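# Place the loose plate upright in the dish rack

## Task

Take the plate that is lying flat on the table and stand it upright in a free slot of the dish rack. The rack is loose, so it must finish resting on all four of its feet, and any plates already in the rack must still be upright in their own slots. The plate must be settled and motionless, and must stay in place without the robot holding it, before the scene is ended. Afterwards open the gripper and move the arm away from it.

## Robot and tools

Robot: two arms, left_arm and right_arm, each ending in a parallel gripper. The names are labels only and do not match the sides of any image. A loose object may occasionally get a brief push from outside.

World frame: a single shared frame with its origin on the table surface midway between the arms. +x points out over the table, +z points up, and left_arm sits on the +y side. The arm bases may be tilted. Mounting plates and the metal frame behind the arms are fixed obstacles. A reported hand position can be somewhat off, more so at long reach.

Gripper axes: fingers point along the gripper's own +z and close along its y. The reported end_effector_position is the spot between the pads when closed, roughly 2 cm short of the fingertips; closing pushes the tips about 10 mm further along +z.

execute_actions(actions): a list of actions run one after another. Each action is a list of up to 15 rows, one row per control step of 1/30 s; if there are fewer than 15 rows, the final row is repeated until 15 steps pass. Every row has 14 numbers, each in [-1, 1], always for both arms: left_arm dx, dy, dz, rx, ry, rz, opening, then right_arm dx, dy, dz, rx, ry, rz, opening. dx..rz are an offset from that gripper's measured pose at the start of the action (for a call's first action, the last pose a result reported), expressed in the gripper's own axes; every row in the action refers back to that same start pose, not to the row before. Scale: 1.0 equals 0.6 m of translation or 180 degrees of rotation; rx, ry, rz form one rotation vector. Opening is absolute, not an offset: +1 fully open (0.084 m), -1 closed. An empty list just returns the current state and images.

Per step the controller limits the commanded pose to within 70 mm and 16 degrees of the measured pose, then tracks it with damped inverse kinematics, favouring position over orientation. Large offsets therefore may not finish in one action, and the arm does not continue toward the unclipped target afterwards, so send the remainder next. Each "Hand target" line shows the pose the arm is currently driven toward.

move(target, speed, blocking): target is one 14-number row in the same layout, scale and gripper-axis offset meaning, measured from the pose in the latest result that shows one; opening is absolute and applied when the move starts. The grippers travel in straight lines, finishing together, lasting 0.5 to 10 s (cut off at 10 s). speed is the top path speed in m/s, 0.002 to 0.5, default 0.25; turning is capped at twice that in rad/s. Paths do not avoid obstacles or the other arm, and the gripper may lag, wander or overshoot the speed near full stretch. Faster contact and targets set deeper past contact press harder. blocking=false returns after 0.5 s while motion continues; until a result shows the move has ended, further moves and execute_actions are refused, so use wait or stop. The result adds a "move:" line with the ending (done, off_target, moving, held, fault) and any limits (paced = pose clipped; held = a check blocked steps, after which the arm may jump faster), plus each gripper's remaining distance to its target.

wait(seconds): 0 to 10; arms keep their last command and a running move continues. stop(): brakes a running move (needs room to brake); fingers keep moving. zoom_image(camera, region): camera is one of cam_head_left, cam_head_right, cam_high, cam_low, cam_left_wrist, cam_right_wrist; region [x0, y0, x1, y1] in pixels, origin top-left, at most 504 by 504. finished_scene(scene): give the current scene number; irreversible, and the goal must already hold and keep holding.

Results: a state line per arm with position (m), quaternion wxyz and velocities (m/s, rad/s) in the world frame; grip_measured is the measured finger opening on the command scale; joint torques follow the joint order and are noisy with offsets, nonzero even in free air. A "pose unreachable" line means the clearance check altered or blocked that arm's command. Each camera image is 504x504; calibration (K, distortion, T_world_to_cam) is given and may be slightly off.

Gripping: to hold, keep commanding an opening well below grip_measured; a bigger gap squeezes harder (about 24 N per pad at most). Fast closing can hit harder. Re-sending the read grip_measured still holds parts up to about 6 cm wide, weaker for wider ones.

For an idle arm: in a reply's first call send the offset that returns it to its wanted pose, zeros afterwards, and always the opening it should keep.

Avoid: dropping the plate or knocking anything off the table; tipping the rack or disturbing other plates; collisions or hard pressing between the arms; contact torque reaching joint load limits (waist and shoulder 46.5, elbow and forearm roll 27.9, wrist pitch and wrist roll 18.6 N m, held weight included), which causes a torque fault, a small back-off and a 10 s halt; long heavy holds that heat motors (warning at 65 °C, braking at 80 °C). Joint ranges (rad): waist ±6.283, shoulder -2.059 to 2.094, elbow -3.927 to 0.192, forearm roll ±6.283, wrist pitch -1.693 to 3.142, wrist roll ±6.283. Smooth, economical motion is preferred. The robot keeps holding its last command while you are composing the next reply.

Each tool is called after ">>>" in YAML: its name, and indented under it one key for each argument.

## Session

>>> execute_actions:
  actions: []

Scene clock: 0.00 s.
left_arm: end_effector_position=(+0.4218, +0.1623, +0.1734) grip_measured=+1.00 end_effector_quat_wxyz=(-0.155, +0.704, -0.691, -0.055) end_effector_velocity=(+0.000, +0.000, +0.000) end_effector_angular_velocity=(-0.001, -0.001, +0.000) | right_arm: end_effector_position=(+0.6316, -0.7511, +0.2375) grip_measured=+1.00 end_effector_quat_wxyz=(+0.006, -0.423, +0.900, -0.108) end_effector_velocity=(+0.000, +0.000, +0.000) end_effector_angular_velocity=(+0.000, +0.000, +0.001)
Joint positions: left_arm=[-0.783  0.792 -1.255  0.951  1.406  0.166  0.084] | right_arm=[-0.388  0.073 -1.968 -0.848  1.255 -4.236  0.084]
Joint velocities: left_arm=[ 0.    -0.001  0.     0.001 -0.     0.     0.   ] | right_arm=[ 0.001  0.001 -0.001 -0.     0.001 -0.     0.   ]
Joint torques (N m, as the arm reports them, + toward a larger angle): no reading
Hand target (left_arm): +0.422, +0.162, +0.173; -0.155, +0.704, -0.691, -0.055
Hand target (right_arm): +0.632, -0.751, +0.238; +0.006, -0.423, +0.900, -0.108
camera_calibration (this result's frames):
cam_left_wrist: T_world_to_cam=[[-0.991896, -0.00558332, -0.126933, 0.472024], [-0.0391438, 0.963869, 0.263486, -0.112345], [0.120875, 0.266319, -0.956276, 0.201906], [0, 0, 0, 1]] pos_world=[0.439395, 0.0571494, 0.282595]
cam_right_wrist: T_world_to_cam=[[-0.770395, 0.612745, -0.17617, 1.01529], [0.631884, 0.770612, -0.0829401, 0.270307], [0.0849377, -0.175216, -0.980859, 0.175375], [0, 0, 0, 1]] pos_world=[0.596476, -0.799688, 0.373302]

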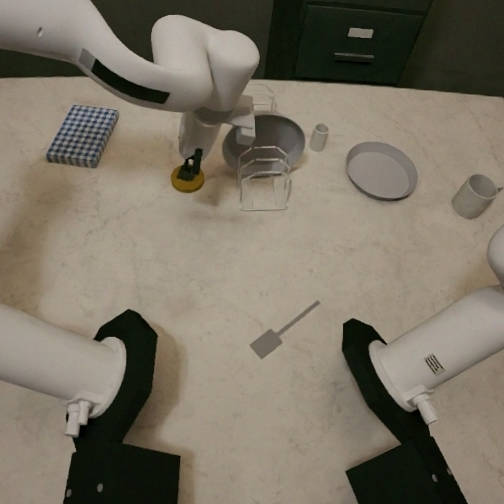

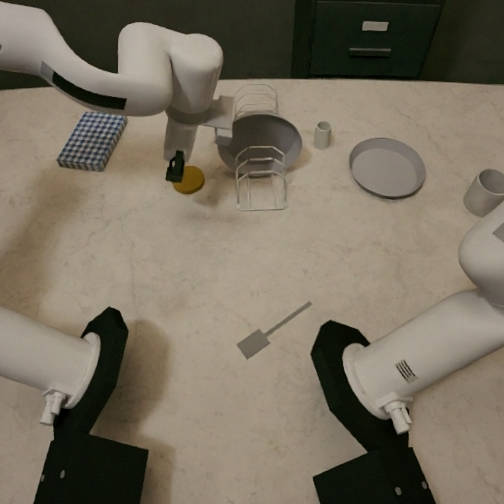

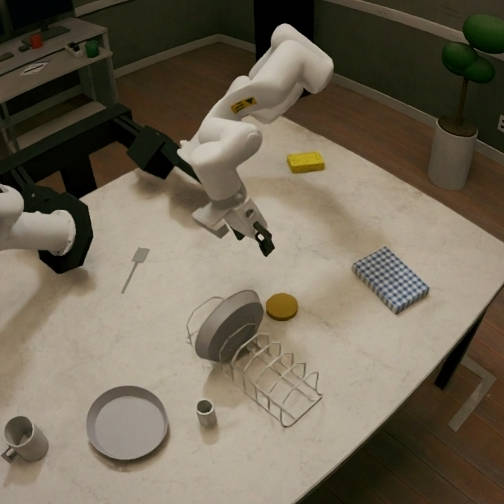

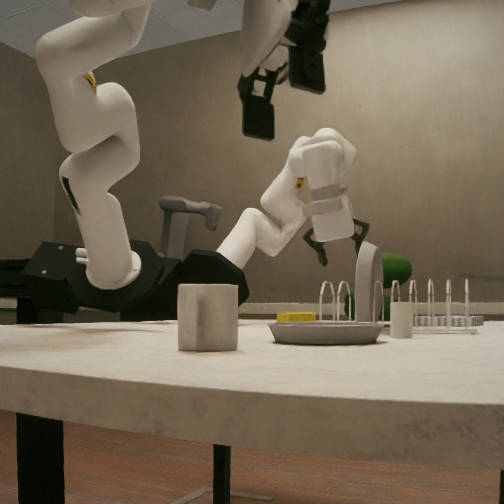

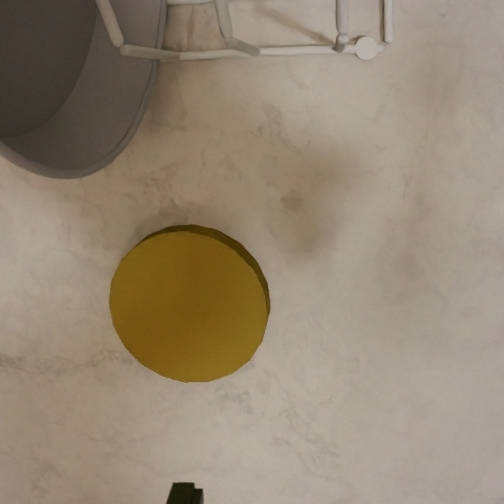

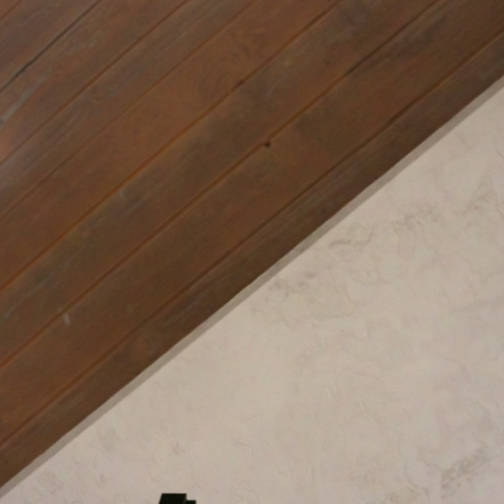

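>>> zoom_image:
  camera: "cam_low"
  region: [260, 230, 490, 360]

>>> zoom_image:
  camera: "cam_head_right"
  region: [210, 70, 440, 230]

Region (260, 230, 490, 360) of cam_low's 504x504 image, scaled by 2.191, with more detail than that image has; it fills the top 285 rows of this view, and the rest is white.

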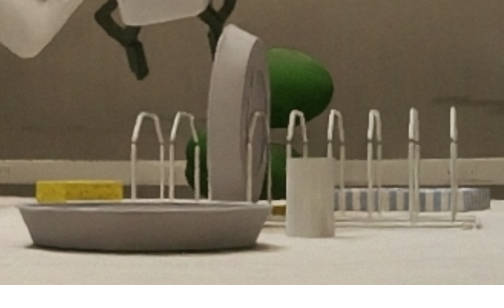

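Region (210, 70, 440, 230) of cam_head_right's 504x504 image, scaled by 2.191, with more detail than that image has; it fills the top 351 rows of this view, and the rest is white.

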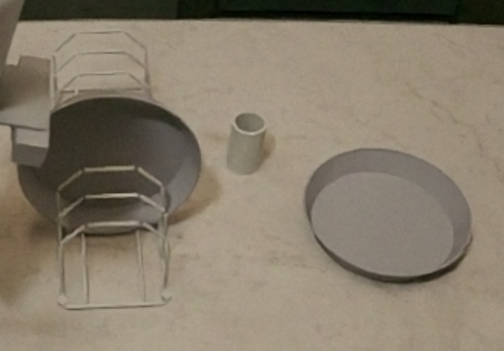

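>>> move:
  target: [-0.35,0.15,0,0,0,0,1,-0.589,0.484,0.113,-0.1845,0.0015,-0.227,-0.3]

>>> zoom_image:
  camera: "cam_low"
  region: [300, 240, 440, 360]

Scene clock: 2.97 s.
left_arm: end_effector_position=(+0.3236, +0.3629, +0.2210) grip_measured=+1.00 end_effector_quat_wxyz=(-0.155, +0.704, -0.691, -0.055) end_effector_velocity=(+0.000, +0.001, +0.001) end_effector_angular_velocity=(-0.000, -0.000, +0.002) | right_arm: end_effector_position=(+0.6451, -0.3156, +0.0856) grip_measured=-0.32 end_effector_quat_wxyz=(-0.152, -0.690, +0.692, +0.151) end_effector_velocity=(-0.006, +0.009, -0.006) end_effector_angular_velocity=(+0.001, +0.017, +0.019)
Joint positions: left_arm=[-0.807 -0.053 -0.563  0.917  1.508  0.283  0.084] | right_arm=[-0.014  0.831 -2.254 -0.701  1.728 -4.365  0.03 ]
Joint velocities: left_arm=[ 0.    -0.003  0.    -0.001  0.002  0.    -0.   ] | right_arm=[ 0.002  0.013  0.011  0.002  0.002 -0.001  0.   ]
Joint torques (N m, as the arm reports them, + toward a larger angle): left_arm=[-12.15  -3.19  -9.39   0.39  -0.45   0.45] | right_arm=[ 27.31 -17.14 -11.04   0.28  -0.99  -0.43]
Hand target (left_arm): +0.324, +0.363, +0.221; -0.155, +0.704, -0.691, -0.055
Hand target (right_arm): +0.645, -0.315, +0.085; +0.152, +0.690, -0.691, -0.151
Off the commanded pose (left_arm): 0.001 m, 0 deg.
Off the commanded pose (right_arm): 0.001 m, 0 deg.
move: done
camera_calibration (this result's frames):
cam_left_wrist: T_world_to_cam=[[-0.991935, -0.00570238, -0.126622, 0.381757], [-0.0392371, 0.963731, 0.263975, -0.322151], [0.120524, 0.266814, -0.956182, 0.205777], [0, 0, 0, 1]] pos_world=[0.341237, 0.257739, 0.330139]
cam_right_wrist: T_world_to_cam=[[-0.8984, -0.0100647, 0.439063, 0.565405], [-0.00918603, 0.999949, 0.00412569, 0.392095], [-0.439083, -0.000326736, -0.898447, 0.487701], [0, 0, 0, 1]] pos_world=[0.725702, -0.386225, 0.188307]

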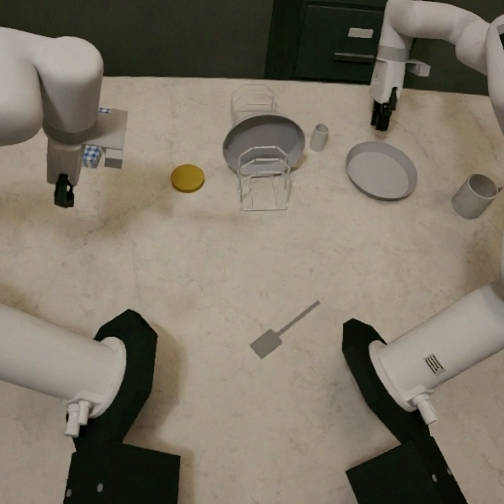

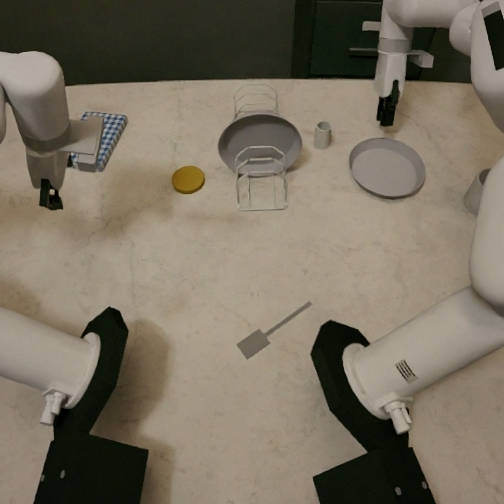

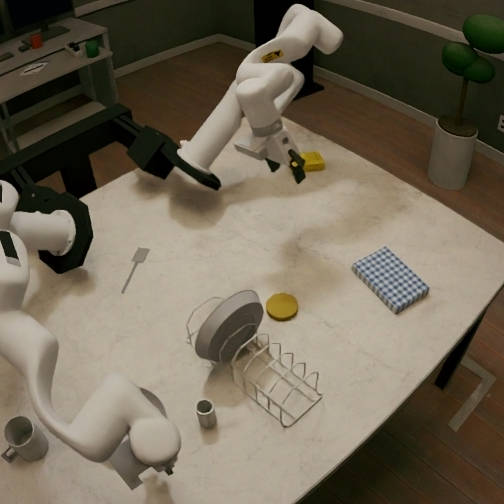

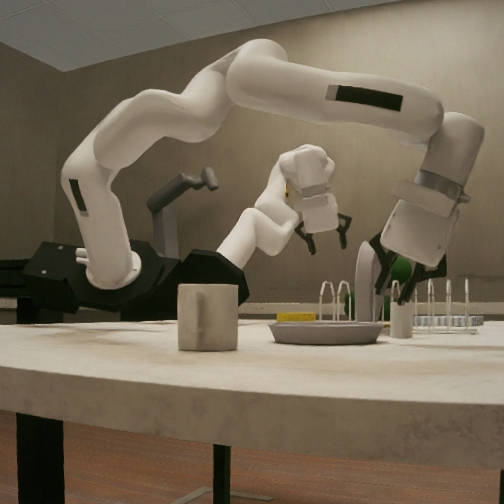

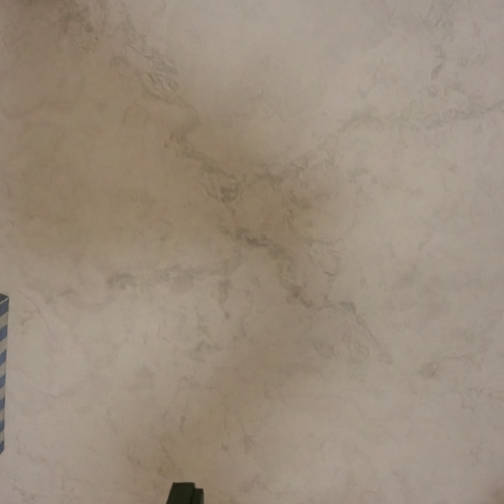

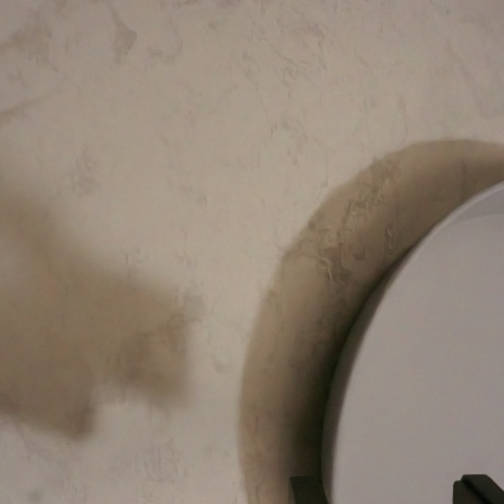

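Region (300, 240, 440, 360) of cam_low's 504x504 image, scaled by 3.600, with more detail than that image has; it fills the top 432 rows of this view, and the rest is white.

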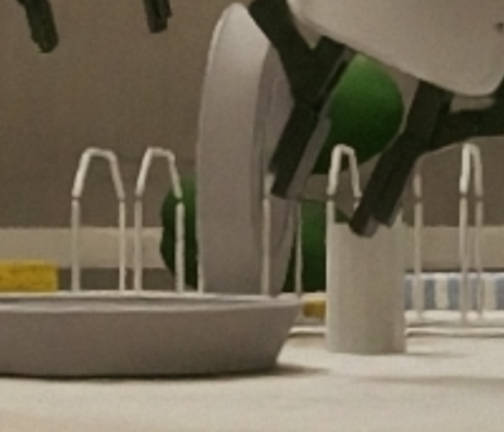

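>>> move:
  target: [0,0,0,0,0,0,1,0.012,-0.004,0.1,0,0,0,-0.5]
  speed: 0.07

>>> execute_actions:
  actions:
    - [[0,0,0,0,0,0,1,0,0,0,0,0,0,-1]]

>>> zoom_image:
  camera: "cam_low"
  region: [260, 240, 440, 360]

Scene clock: 4.30 s.
left_arm: end_effector_position=(+0.3236, +0.3629, +0.2210) grip_measured=+1.00 end_effector_quat_wxyz=(-0.155, +0.704, -0.691, -0.055) end_effector_velocity=(+0.001, +0.000, +0.000) end_effector_angular_velocity=(-0.000, -0.001, +0.002) | right_arm: end_effector_position=(+0.6221, -0.3227, +0.0304) grip_measured=-0.52 end_effector_quat_wxyz=(-0.152, -0.690, +0.692, +0.151) end_effector_velocity=(+0.003, -0.001, +0.004) end_effector_angular_velocity=(+0.001, -0.009, -0.003)
Joint positions: left_arm=[-0.807 -0.053 -0.563  0.917  1.508  0.283  0.084] | right_arm=[-0.094  0.75  -2.015 -0.715  1.556 -4.321  0.021]
Joint velocities: left_arm=[ 0.001  0.    -0.002  0.001  0.001 -0.001  0.   ] | right_arm=[ 0.004 -0.004 -0.004 -0.    -0.001 -0.    -0.   ]
Joint torques (N m, as the arm reports them, + toward a larger angle): left_arm=[-12.08  -3.2   -9.25   0.29  -0.41   0.45] | right_arm=[ 25.83 -16.26 -10.11   0.36  -0.92  -0.41]
Hand target (left_arm): +0.324, +0.363, +0.221; -0.155, +0.704, -0.691, -0.055
Hand target (right_arm): +0.622, -0.323, +0.030; +0.152, +0.690, -0.692, -0.151
Off the commanded pose (left_arm): 0.000 m, 0 deg.
Off the commanded pose (right_arm): 0.000 m, 0 deg.
move: done
camera_calibration (this result's frames):
cam_left_wrist: T_world_to_cam=[[-0.991935, -0.00570322, -0.126623, 0.381758], [-0.039238, 0.963731, 0.263974, -0.32215], [0.120525, 0.266814, -0.956182, 0.205778], [0, 0, 0, 1]] pos_world=[0.341237, 0.257739, 0.330139]
cam_right_wrist: T_world_to_cam=[[-0.898667, -0.0102832, 0.43851, 0.569046], [-0.00910156, 0.999947, 0.00479673, 0.399097], [-0.438536, 0.000319542, -0.898714, 0.427953], [0, 0, 0, 1]] pos_world=[0.702689, -0.393361, 0.133161]

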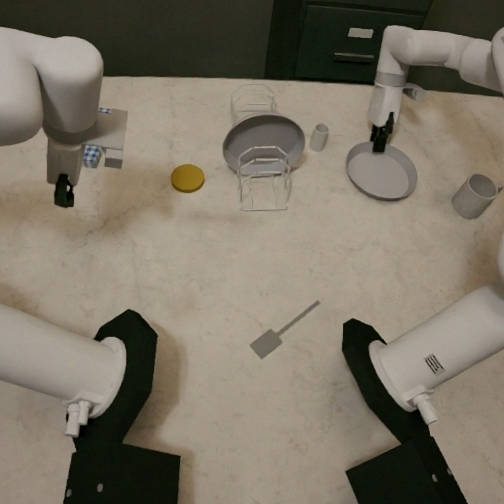

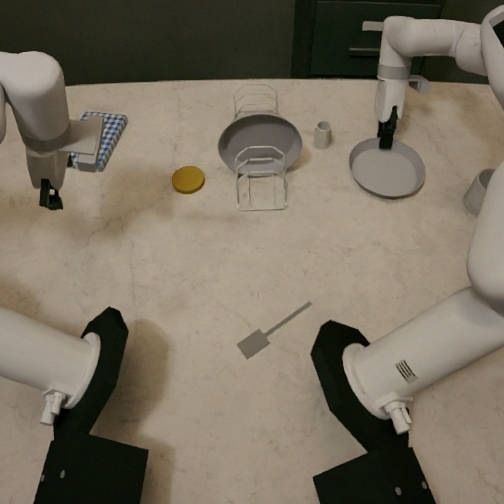

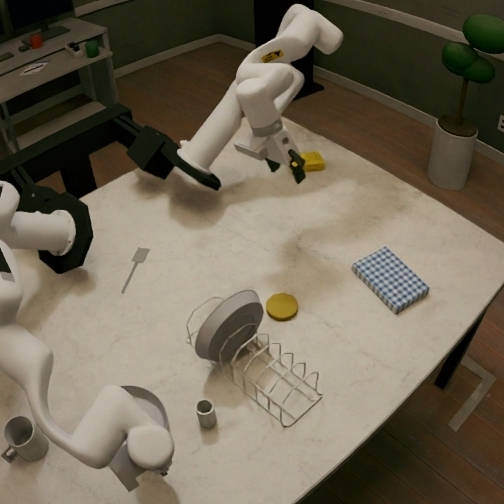

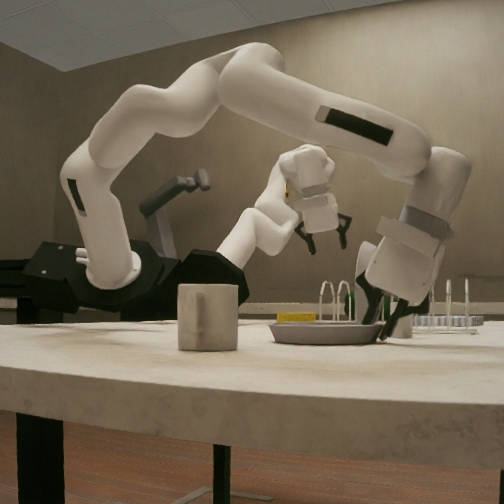

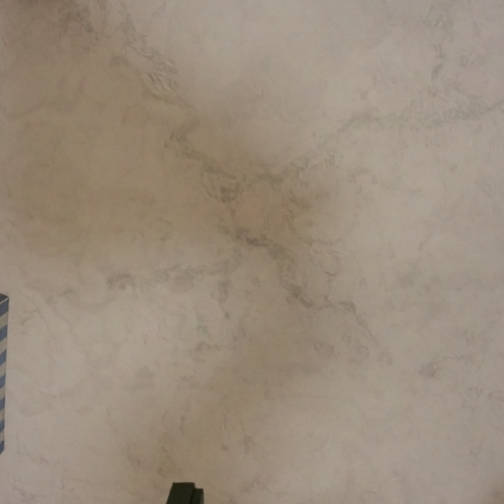

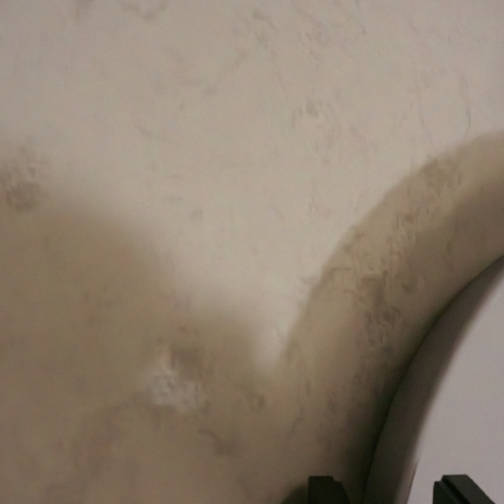

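Scene clock: 4.80 s.
left_arm: end_effector_position=(+0.3236, +0.3629, +0.2210) grip_measured=+1.00 end_effector_quat_wxyz=(-0.155, +0.704, -0.691, -0.055) end_effector_velocity=(-0.000, +0.000, -0.001) end_effector_angular_velocity=(+0.001, +0.001, -0.001) | right_arm: end_effector_position=(+0.6221, -0.3227, +0.0304) grip_measured=-0.94 end_effector_quat_wxyz=(-0.152, -0.690, +0.692, +0.151) end_effector_velocity=(+0.000, -0.000, +0.001) end_effector_angular_velocity=(-0.000, -0.001, -0.000)
Joint positions: left_arm=[-0.807 -0.053 -0.563  0.917  1.508  0.283  0.084] | right_arm=[-0.094  0.75  -2.015 -0.715  1.556 -4.321  0.003]
Joint velocities: left_arm=[ 0.001 -0.     0.002  0.001 -0.001  0.    -0.   ] | right_arm=[ 0.001 -0.002  0.001 -0.    -0.     0.    -0.   ]
Joint torques (N m, as the arm reports them, + toward a larger angle): left_arm=[-12.04  -3.4   -9.32   0.3   -0.47   0.49] | right_arm=[ 26.32 -16.5  -10.37   0.39  -1.06  -0.44]
Hand target (left_arm): +0.324, +0.363, +0.221; -0.155, +0.704, -0.691, -0.055
Hand target (right_arm): +0.622, -0.323, +0.030; +0.152, +0.690, -0.692, -0.151
Off the commanded pose (left_arm): 0.000 m, 0 deg.
Off the commanded pose (right_arm): 0.000 m, 0 deg.
camera_calibration (this result's frames):
cam_left_wrist: T_world_to_cam=[[-0.991935, -0.00570332, -0.126623, 0.381758], [-0.0392381, 0.963731, 0.263974, -0.32215], [0.120525, 0.266814, -0.956182, 0.205777], [0, 0, 0, 1]] pos_world=[0.341237, 0.257739, 0.330139]
cam_right_wrist: T_world_to_cam=[[-0.898681, -0.0102769, 0.438483, 0.569061], [-0.009096, 0.999947, 0.00479372, 0.399089], [-0.438509, 0.000319583, -0.898727, 0.427953], [0, 0, 0, 1]] pos_world=[0.702696, -0.393356, 0.133176]

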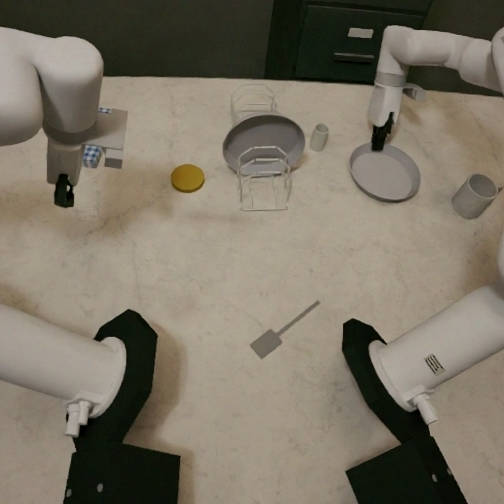

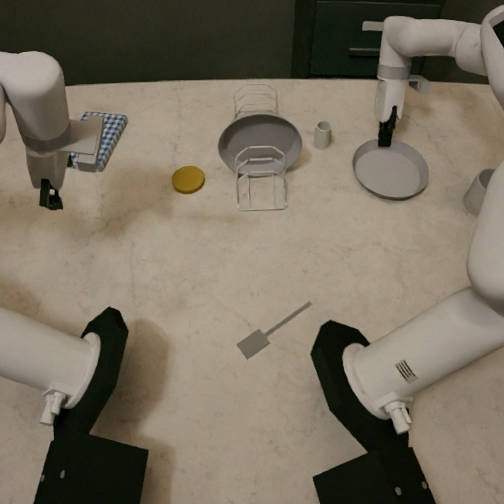

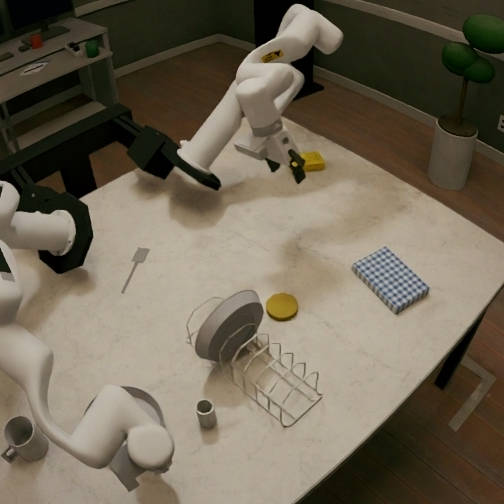

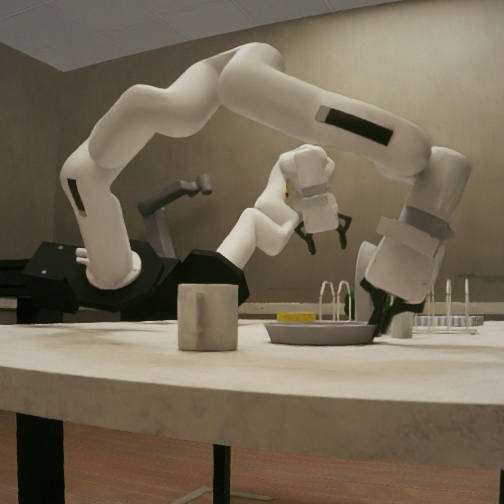

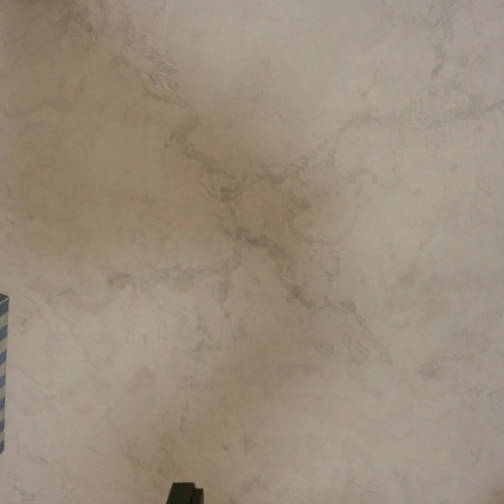

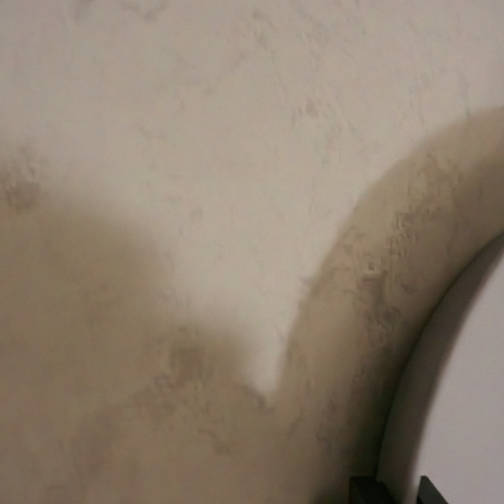

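Region (260, 240, 440, 360) of cam_low's 504x504 image, scaled by 2.800, with more detail than that image has.

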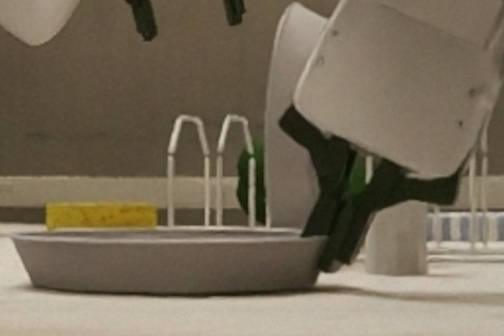

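>>> move:
  target: [0,0,0,0,0,0,1,-0.167,0.456,-0.303,0.5,0,0,-1]
  speed: 0.18

Scene clock: 9.63 s.
left_arm: end_effector_position=(+0.3236, +0.3629, +0.2210) grip_measured=+1.00 end_effector_quat_wxyz=(-0.155, +0.704, -0.691, -0.055) end_effector_velocity=(-0.001, +0.000, -0.000) end_effector_angular_velocity=(+0.001, +0.001, -0.001) | right_arm: end_effector_position=(+0.4495, -0.2212, +0.3100) grip_measured=-0.94 end_effector_quat_wxyz=(-0.381, +0.596, -0.595, +0.382) end_effector_velocity=(-0.000, +0.000, -0.000) end_effector_angular_velocity=(-0.001, -0.001, -0.000)
Joint positions: left_arm=[-0.807 -0.053 -0.563  0.917  1.508  0.283  0.084] | right_arm=[ 0.625 -0.544 -0.215 -1.984  1.165 -3.015  0.003]
Joint velocities: left_arm=[-0.001 -0.     0.002 -0.001  0.001 -0.     0.   ] | right_arm=[ 0.001  0.001  0.001 -0.001  0.002  0.001  0.   ]
Joint torques (N m, as the arm reports them, + toward a larger angle): left_arm=[-12.01  -3.35  -9.32   0.38  -0.43   0.43] | right_arm=[  5.55   0.06 -13.35  -0.69  -0.65  -0.54]
Hand target (left_arm): +0.324, +0.363, +0.221; -0.155, +0.704, -0.691, -0.055
Hand target (right_arm): +0.449, -0.221, +0.310; -0.381, +0.596, -0.595, +0.382
Off the commanded pose (left_arm): 0.000 m, 0 deg.
Off the commanded pose (right_arm): 0.001 m, 0 deg.
move: done
camera_calibration (this result's frames):
cam_left_wrist: T_world_to_cam=[[-0.991935, -0.00570343, -0.126623, 0.381758], [-0.0392382, 0.963731, 0.263974, -0.32215], [0.120525, 0.266814, -0.956182, 0.205777], [0, 0, 0, 1]] pos_world=[0.341237, 0.257739, 0.330139]
cam_right_wrist: T_world_to_cam=[[-0.439321, -0.0146009, -0.898212, 0.499302], [-0.00631881, 0.999893, -0.0131632, 0.299008], [0.898308, -0.000107233, -0.439366, -0.139983], [0, 0, 0, 1]] pos_world=[0.346991, -0.291701, 0.39091]

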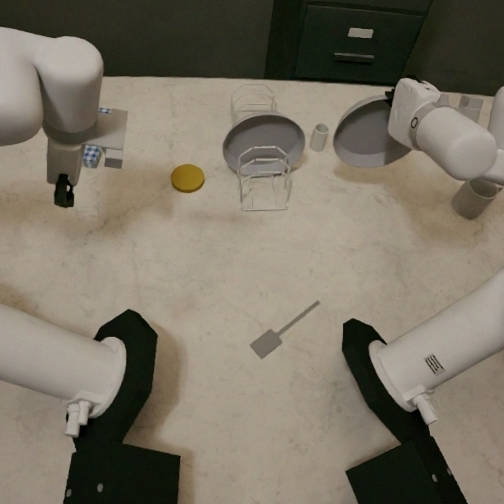

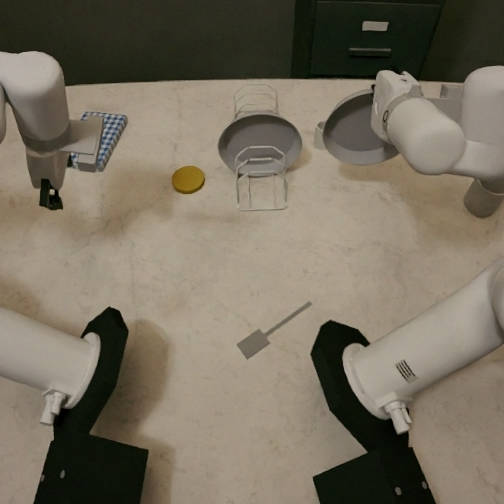

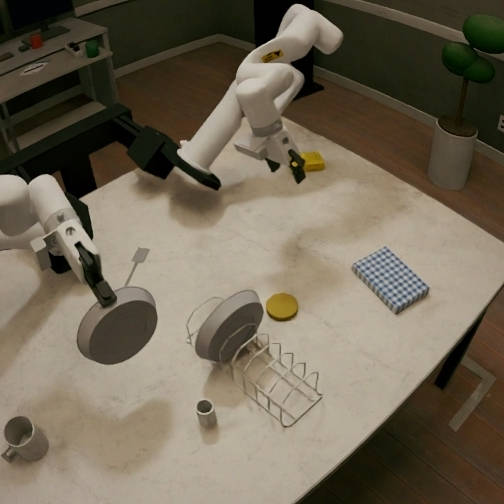

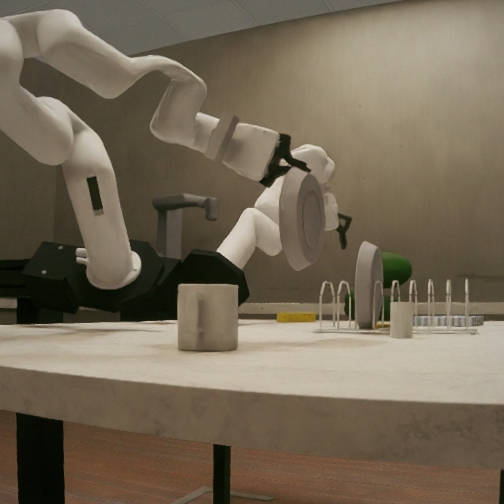

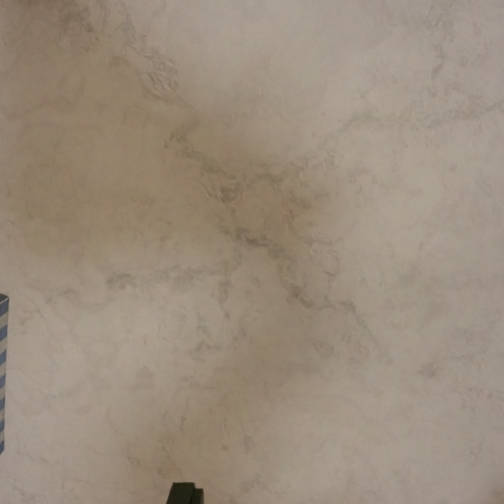

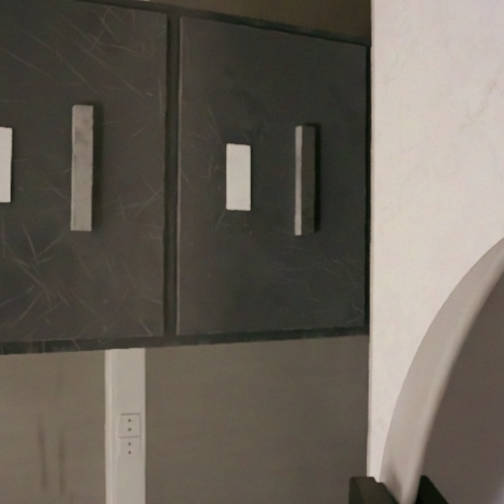

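>>> move:
  target: [0,0,0,0,0,0,1,-0.348,0.02,0.004,0,-0.01,-0.005,-1]
  speed: 0.18

>>> zoom_image:
  camera: "cam_low"
  region: [280, 180, 440, 340]

>>> zoom_image:
  camera: "cam_head_right"
  region: [170, 50, 350, 230]

Scene clock: 11.47 s.
left_arm: end_effector_position=(+0.3236, +0.3629, +0.2210) grip_measured=+1.00 end_effector_quat_wxyz=(-0.155, +0.704, -0.691, -0.055) end_effector_velocity=(+0.000, +0.000, +0.000) end_effector_angular_velocity=(+0.000, -0.000, +0.001) | right_arm: end_effector_position=(+0.4478, -0.0135, +0.2978) grip_measured=-0.94 end_effector_quat_wxyz=(-0.387, +0.606, -0.585, +0.375) end_effector_velocity=(-0.001, +0.001, -0.000) end_effector_angular_velocity=(-0.001, +0.000, +0.003)
Joint positions: left_arm=[-0.807 -0.053 -0.563  0.917  1.508  0.283  0.084] | right_arm=[ 0.883  0.387 -0.708 -1.872  1.416 -2.654  0.003]
Joint velocities: left_arm=[-0.     0.    -0.001  0.     0.001  0.    -0.   ] | right_arm=[ 0.002  0.003 -0.001  0.001 -0.001 -0.    -0.   ]
Joint torques (N m, as the arm reports them, + toward a larger angle): left_arm=[-12.18  -3.37  -9.39   0.33  -0.43   0.42] | right_arm=[ 13.66  -7.83 -13.87  -0.96   0.16  -0.49]
Hand target (left_arm): +0.324, +0.363, +0.221; -0.155, +0.704, -0.691, -0.055
Hand target (right_arm): +0.448, -0.013, +0.298; -0.387, +0.606, -0.585, +0.375
Off the commanded pose (left_arm): 0.000 m, 0 deg.
Off the commanded pose (right_arm): 0.002 m, 0 deg.
move: done
camera_calibration (this result's frames):
cam_left_wrist: T_world_to_cam=[[-0.991935, -0.00570341, -0.126623, 0.381758], [-0.0392382, 0.963731, 0.263974, -0.32215], [0.120525, 0.266814, -0.956182, 0.205778], [0, 0, 0, 1]] pos_world=[0.341237, 0.257739, 0.330139]
cam_right_wrist: T_world_to_cam=[[-0.438781, -0.0305641, -0.898074, 0.49011], [-0.0403375, 0.999084, -0.0142937, 0.106723], [0.897688, 0.0299542, -0.439611, -0.142963], [0, 0, 0, 1]] pos_world=[0.347692, -0.087363, 0.378832]

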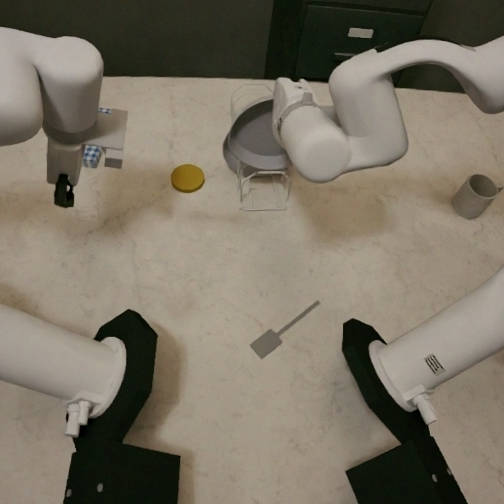

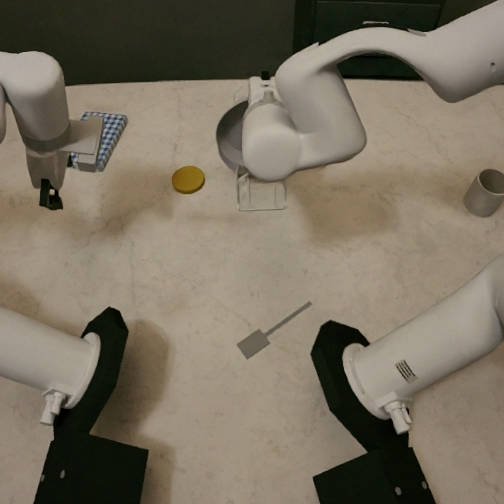

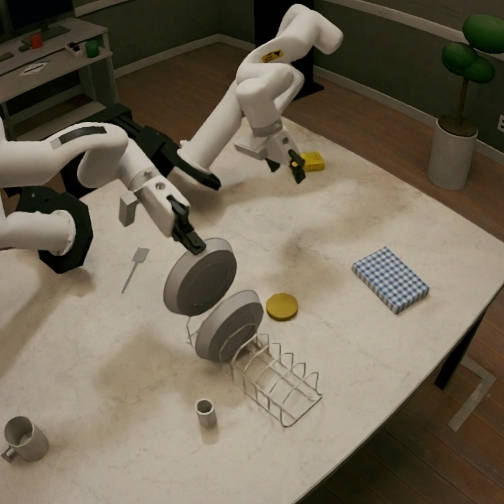

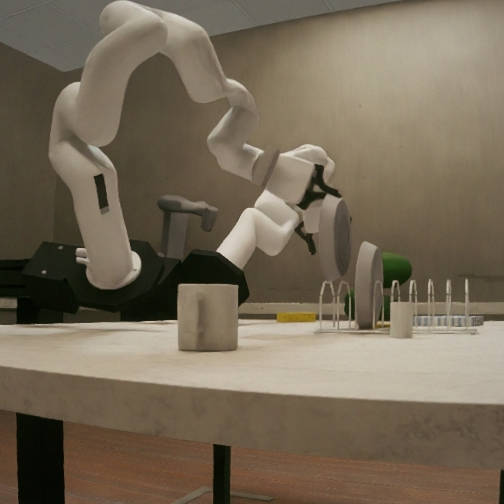

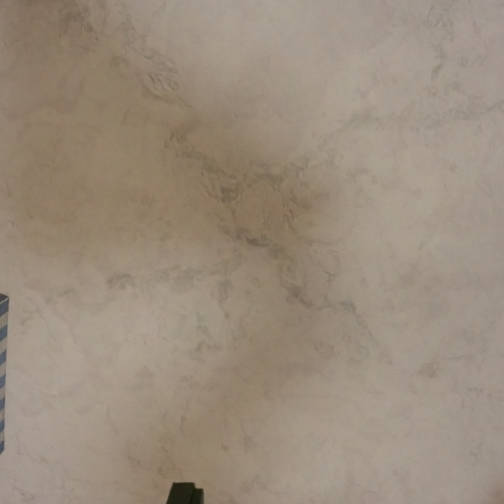

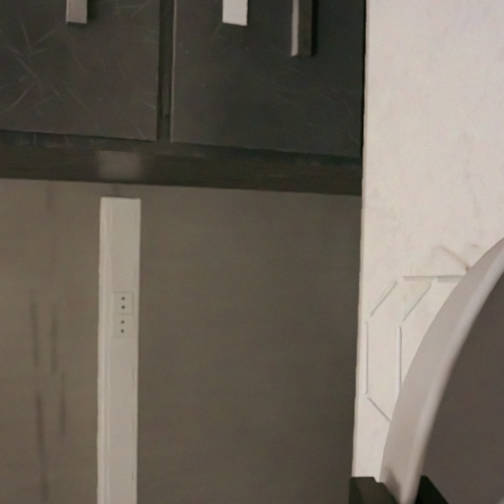

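Region (280, 180, 440, 340) of cam_low's 504x504 image, scaled by 3.150, with more detail than that image has.

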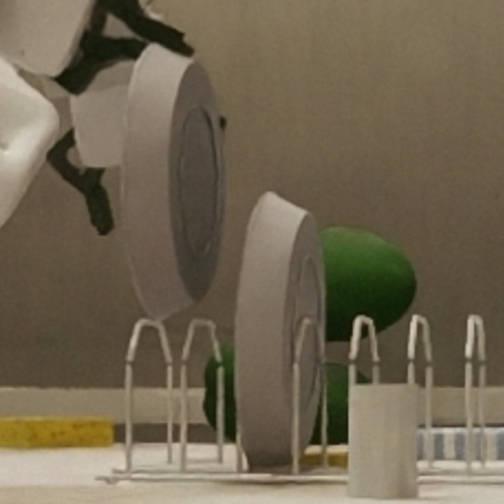

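Region (170, 50, 350, 230) of cam_head_right's 504x504 image, scaled by 2.800, with more detail than that image has.

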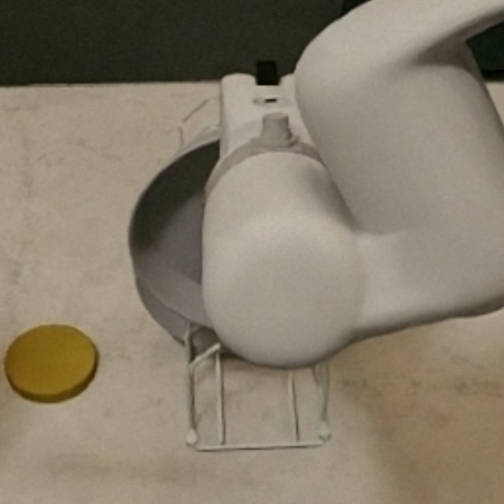

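>>> move:
  target: [0,0,0,0,0,0,1,0,0.0475,0.0165,0,0,0,-1]
  speed: 0.03

>>> zoom_image:
  camera: "cam_low"
  region: [280, 180, 440, 340]

>>> zoom_image:
  camera: "cam_high"
  region: [150, 240, 280, 370]

Scene clock: 12.93 s.
left_arm: end_effector_position=(+0.3236, +0.3629, +0.2210) grip_measured=+1.00 end_effector_quat_wxyz=(-0.155, +0.704, -0.691, -0.055) end_effector_velocity=(-0.000, -0.000, -0.001) end_effector_angular_velocity=(+0.001, +0.000, -0.002) | right_arm: end_effector_position=(+0.4448, -0.0137, +0.2679) grip_measured=-0.94 end_effector_quat_wxyz=(-0.387, +0.606, -0.585, +0.375) end_effector_velocity=(+0.001, -0.000, +0.001) end_effector_angular_velocity=(+0.002, -0.001, -0.002)
Joint positions: left_arm=[-0.807 -0.053 -0.563  0.917  1.508  0.283  0.084] | right_arm=[ 0.843  0.431 -0.683 -1.921  1.427 -2.583  0.003]
Joint velocities: left_arm=[-0.     0.001  0.002  0.001 -0.    -0.    -0.   ] | right_arm=[-0.001 -0.001 -0.001 -0.001  0.001  0.    -0.   ]
Joint torques (N m, as the arm reports them, + toward a larger angle): left_arm=[-11.92  -3.36  -9.43   0.41  -0.41   0.44] | right_arm=[ 13.79  -8.33 -12.99  -0.96   0.34  -0.61]
Hand target (left_arm): +0.324, +0.363, +0.221; -0.155, +0.704, -0.691, -0.055
Hand target (right_arm): +0.445, -0.014, +0.268; -0.387, +0.606, -0.585, +0.375
Off the commanded pose (left_arm): 0.000 m, 0 deg.
Off the commanded pose (right_arm): 0.000 m, 0 deg.
move: done
camera_calibration (this result's frames):
cam_left_wrist: T_world_to_cam=[[-0.991935, -0.0057032, -0.126623, 0.381758], [-0.039238, 0.963731, 0.263974, -0.32215], [0.120525, 0.266814, -0.956182, 0.205777], [0, 0, 0, 1]] pos_world=[0.341237, 0.257739, 0.330139]
cam_right_wrist: T_world_to_cam=[[-0.438966, -0.030214, -0.897996, 0.462046], [-0.0402681, 0.999092, -0.0139313, 0.106243], [0.897601, 0.0300453, -0.439784, -0.153378], [0, 0, 0, 1]] pos_world=[0.344772, -0.0875782, 0.348942]

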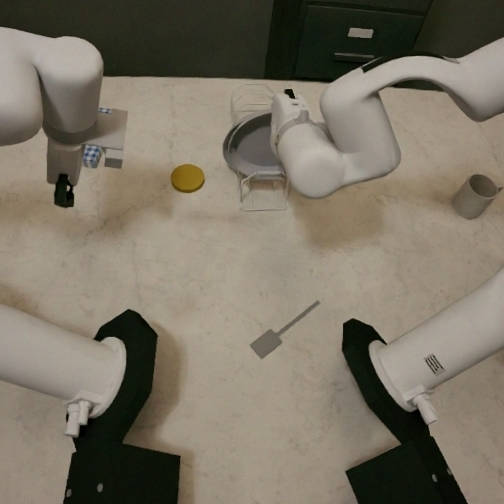

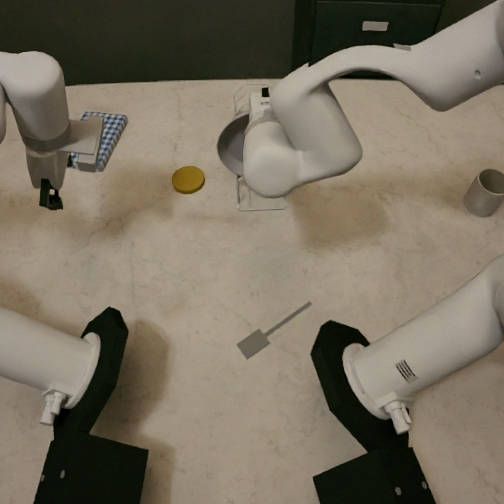

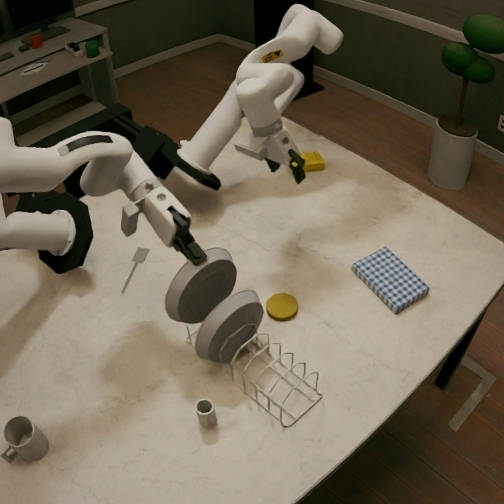

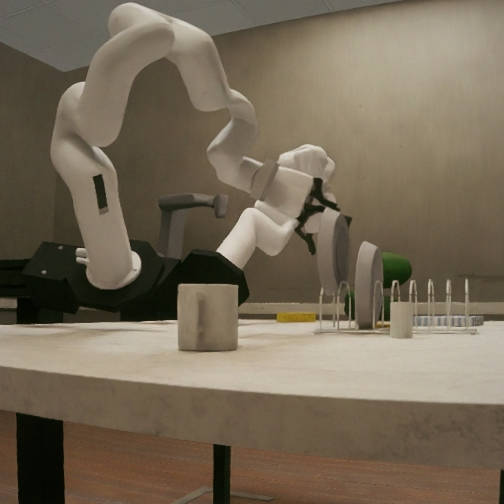

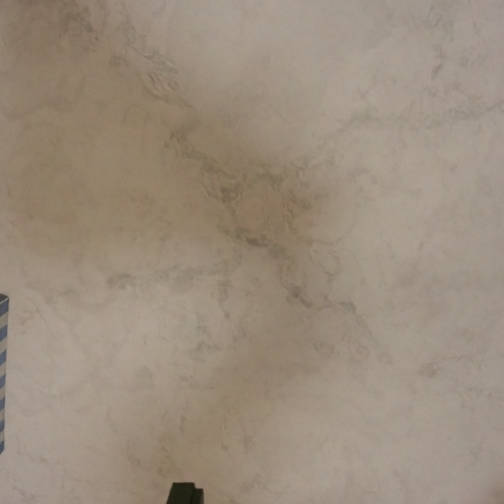

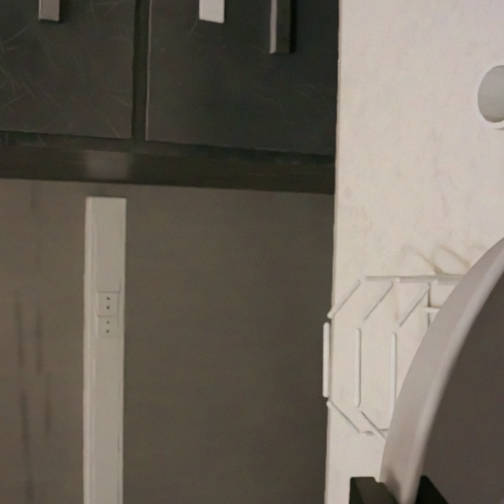

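Region (280, 180, 440, 340) of cam_low's 504x504 image, scaled by 3.150, with more detail than that image has.

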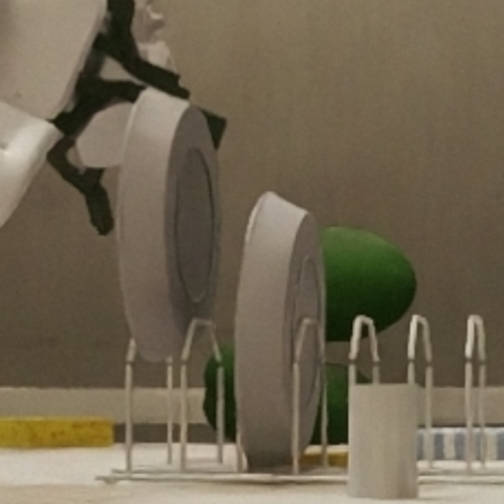

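Region (150, 240, 280, 370) of cam_high's 504x504 image, scaled by 3.877, with more detail than that image has.

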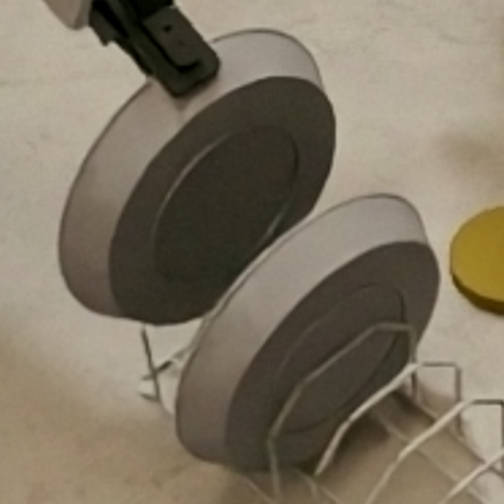

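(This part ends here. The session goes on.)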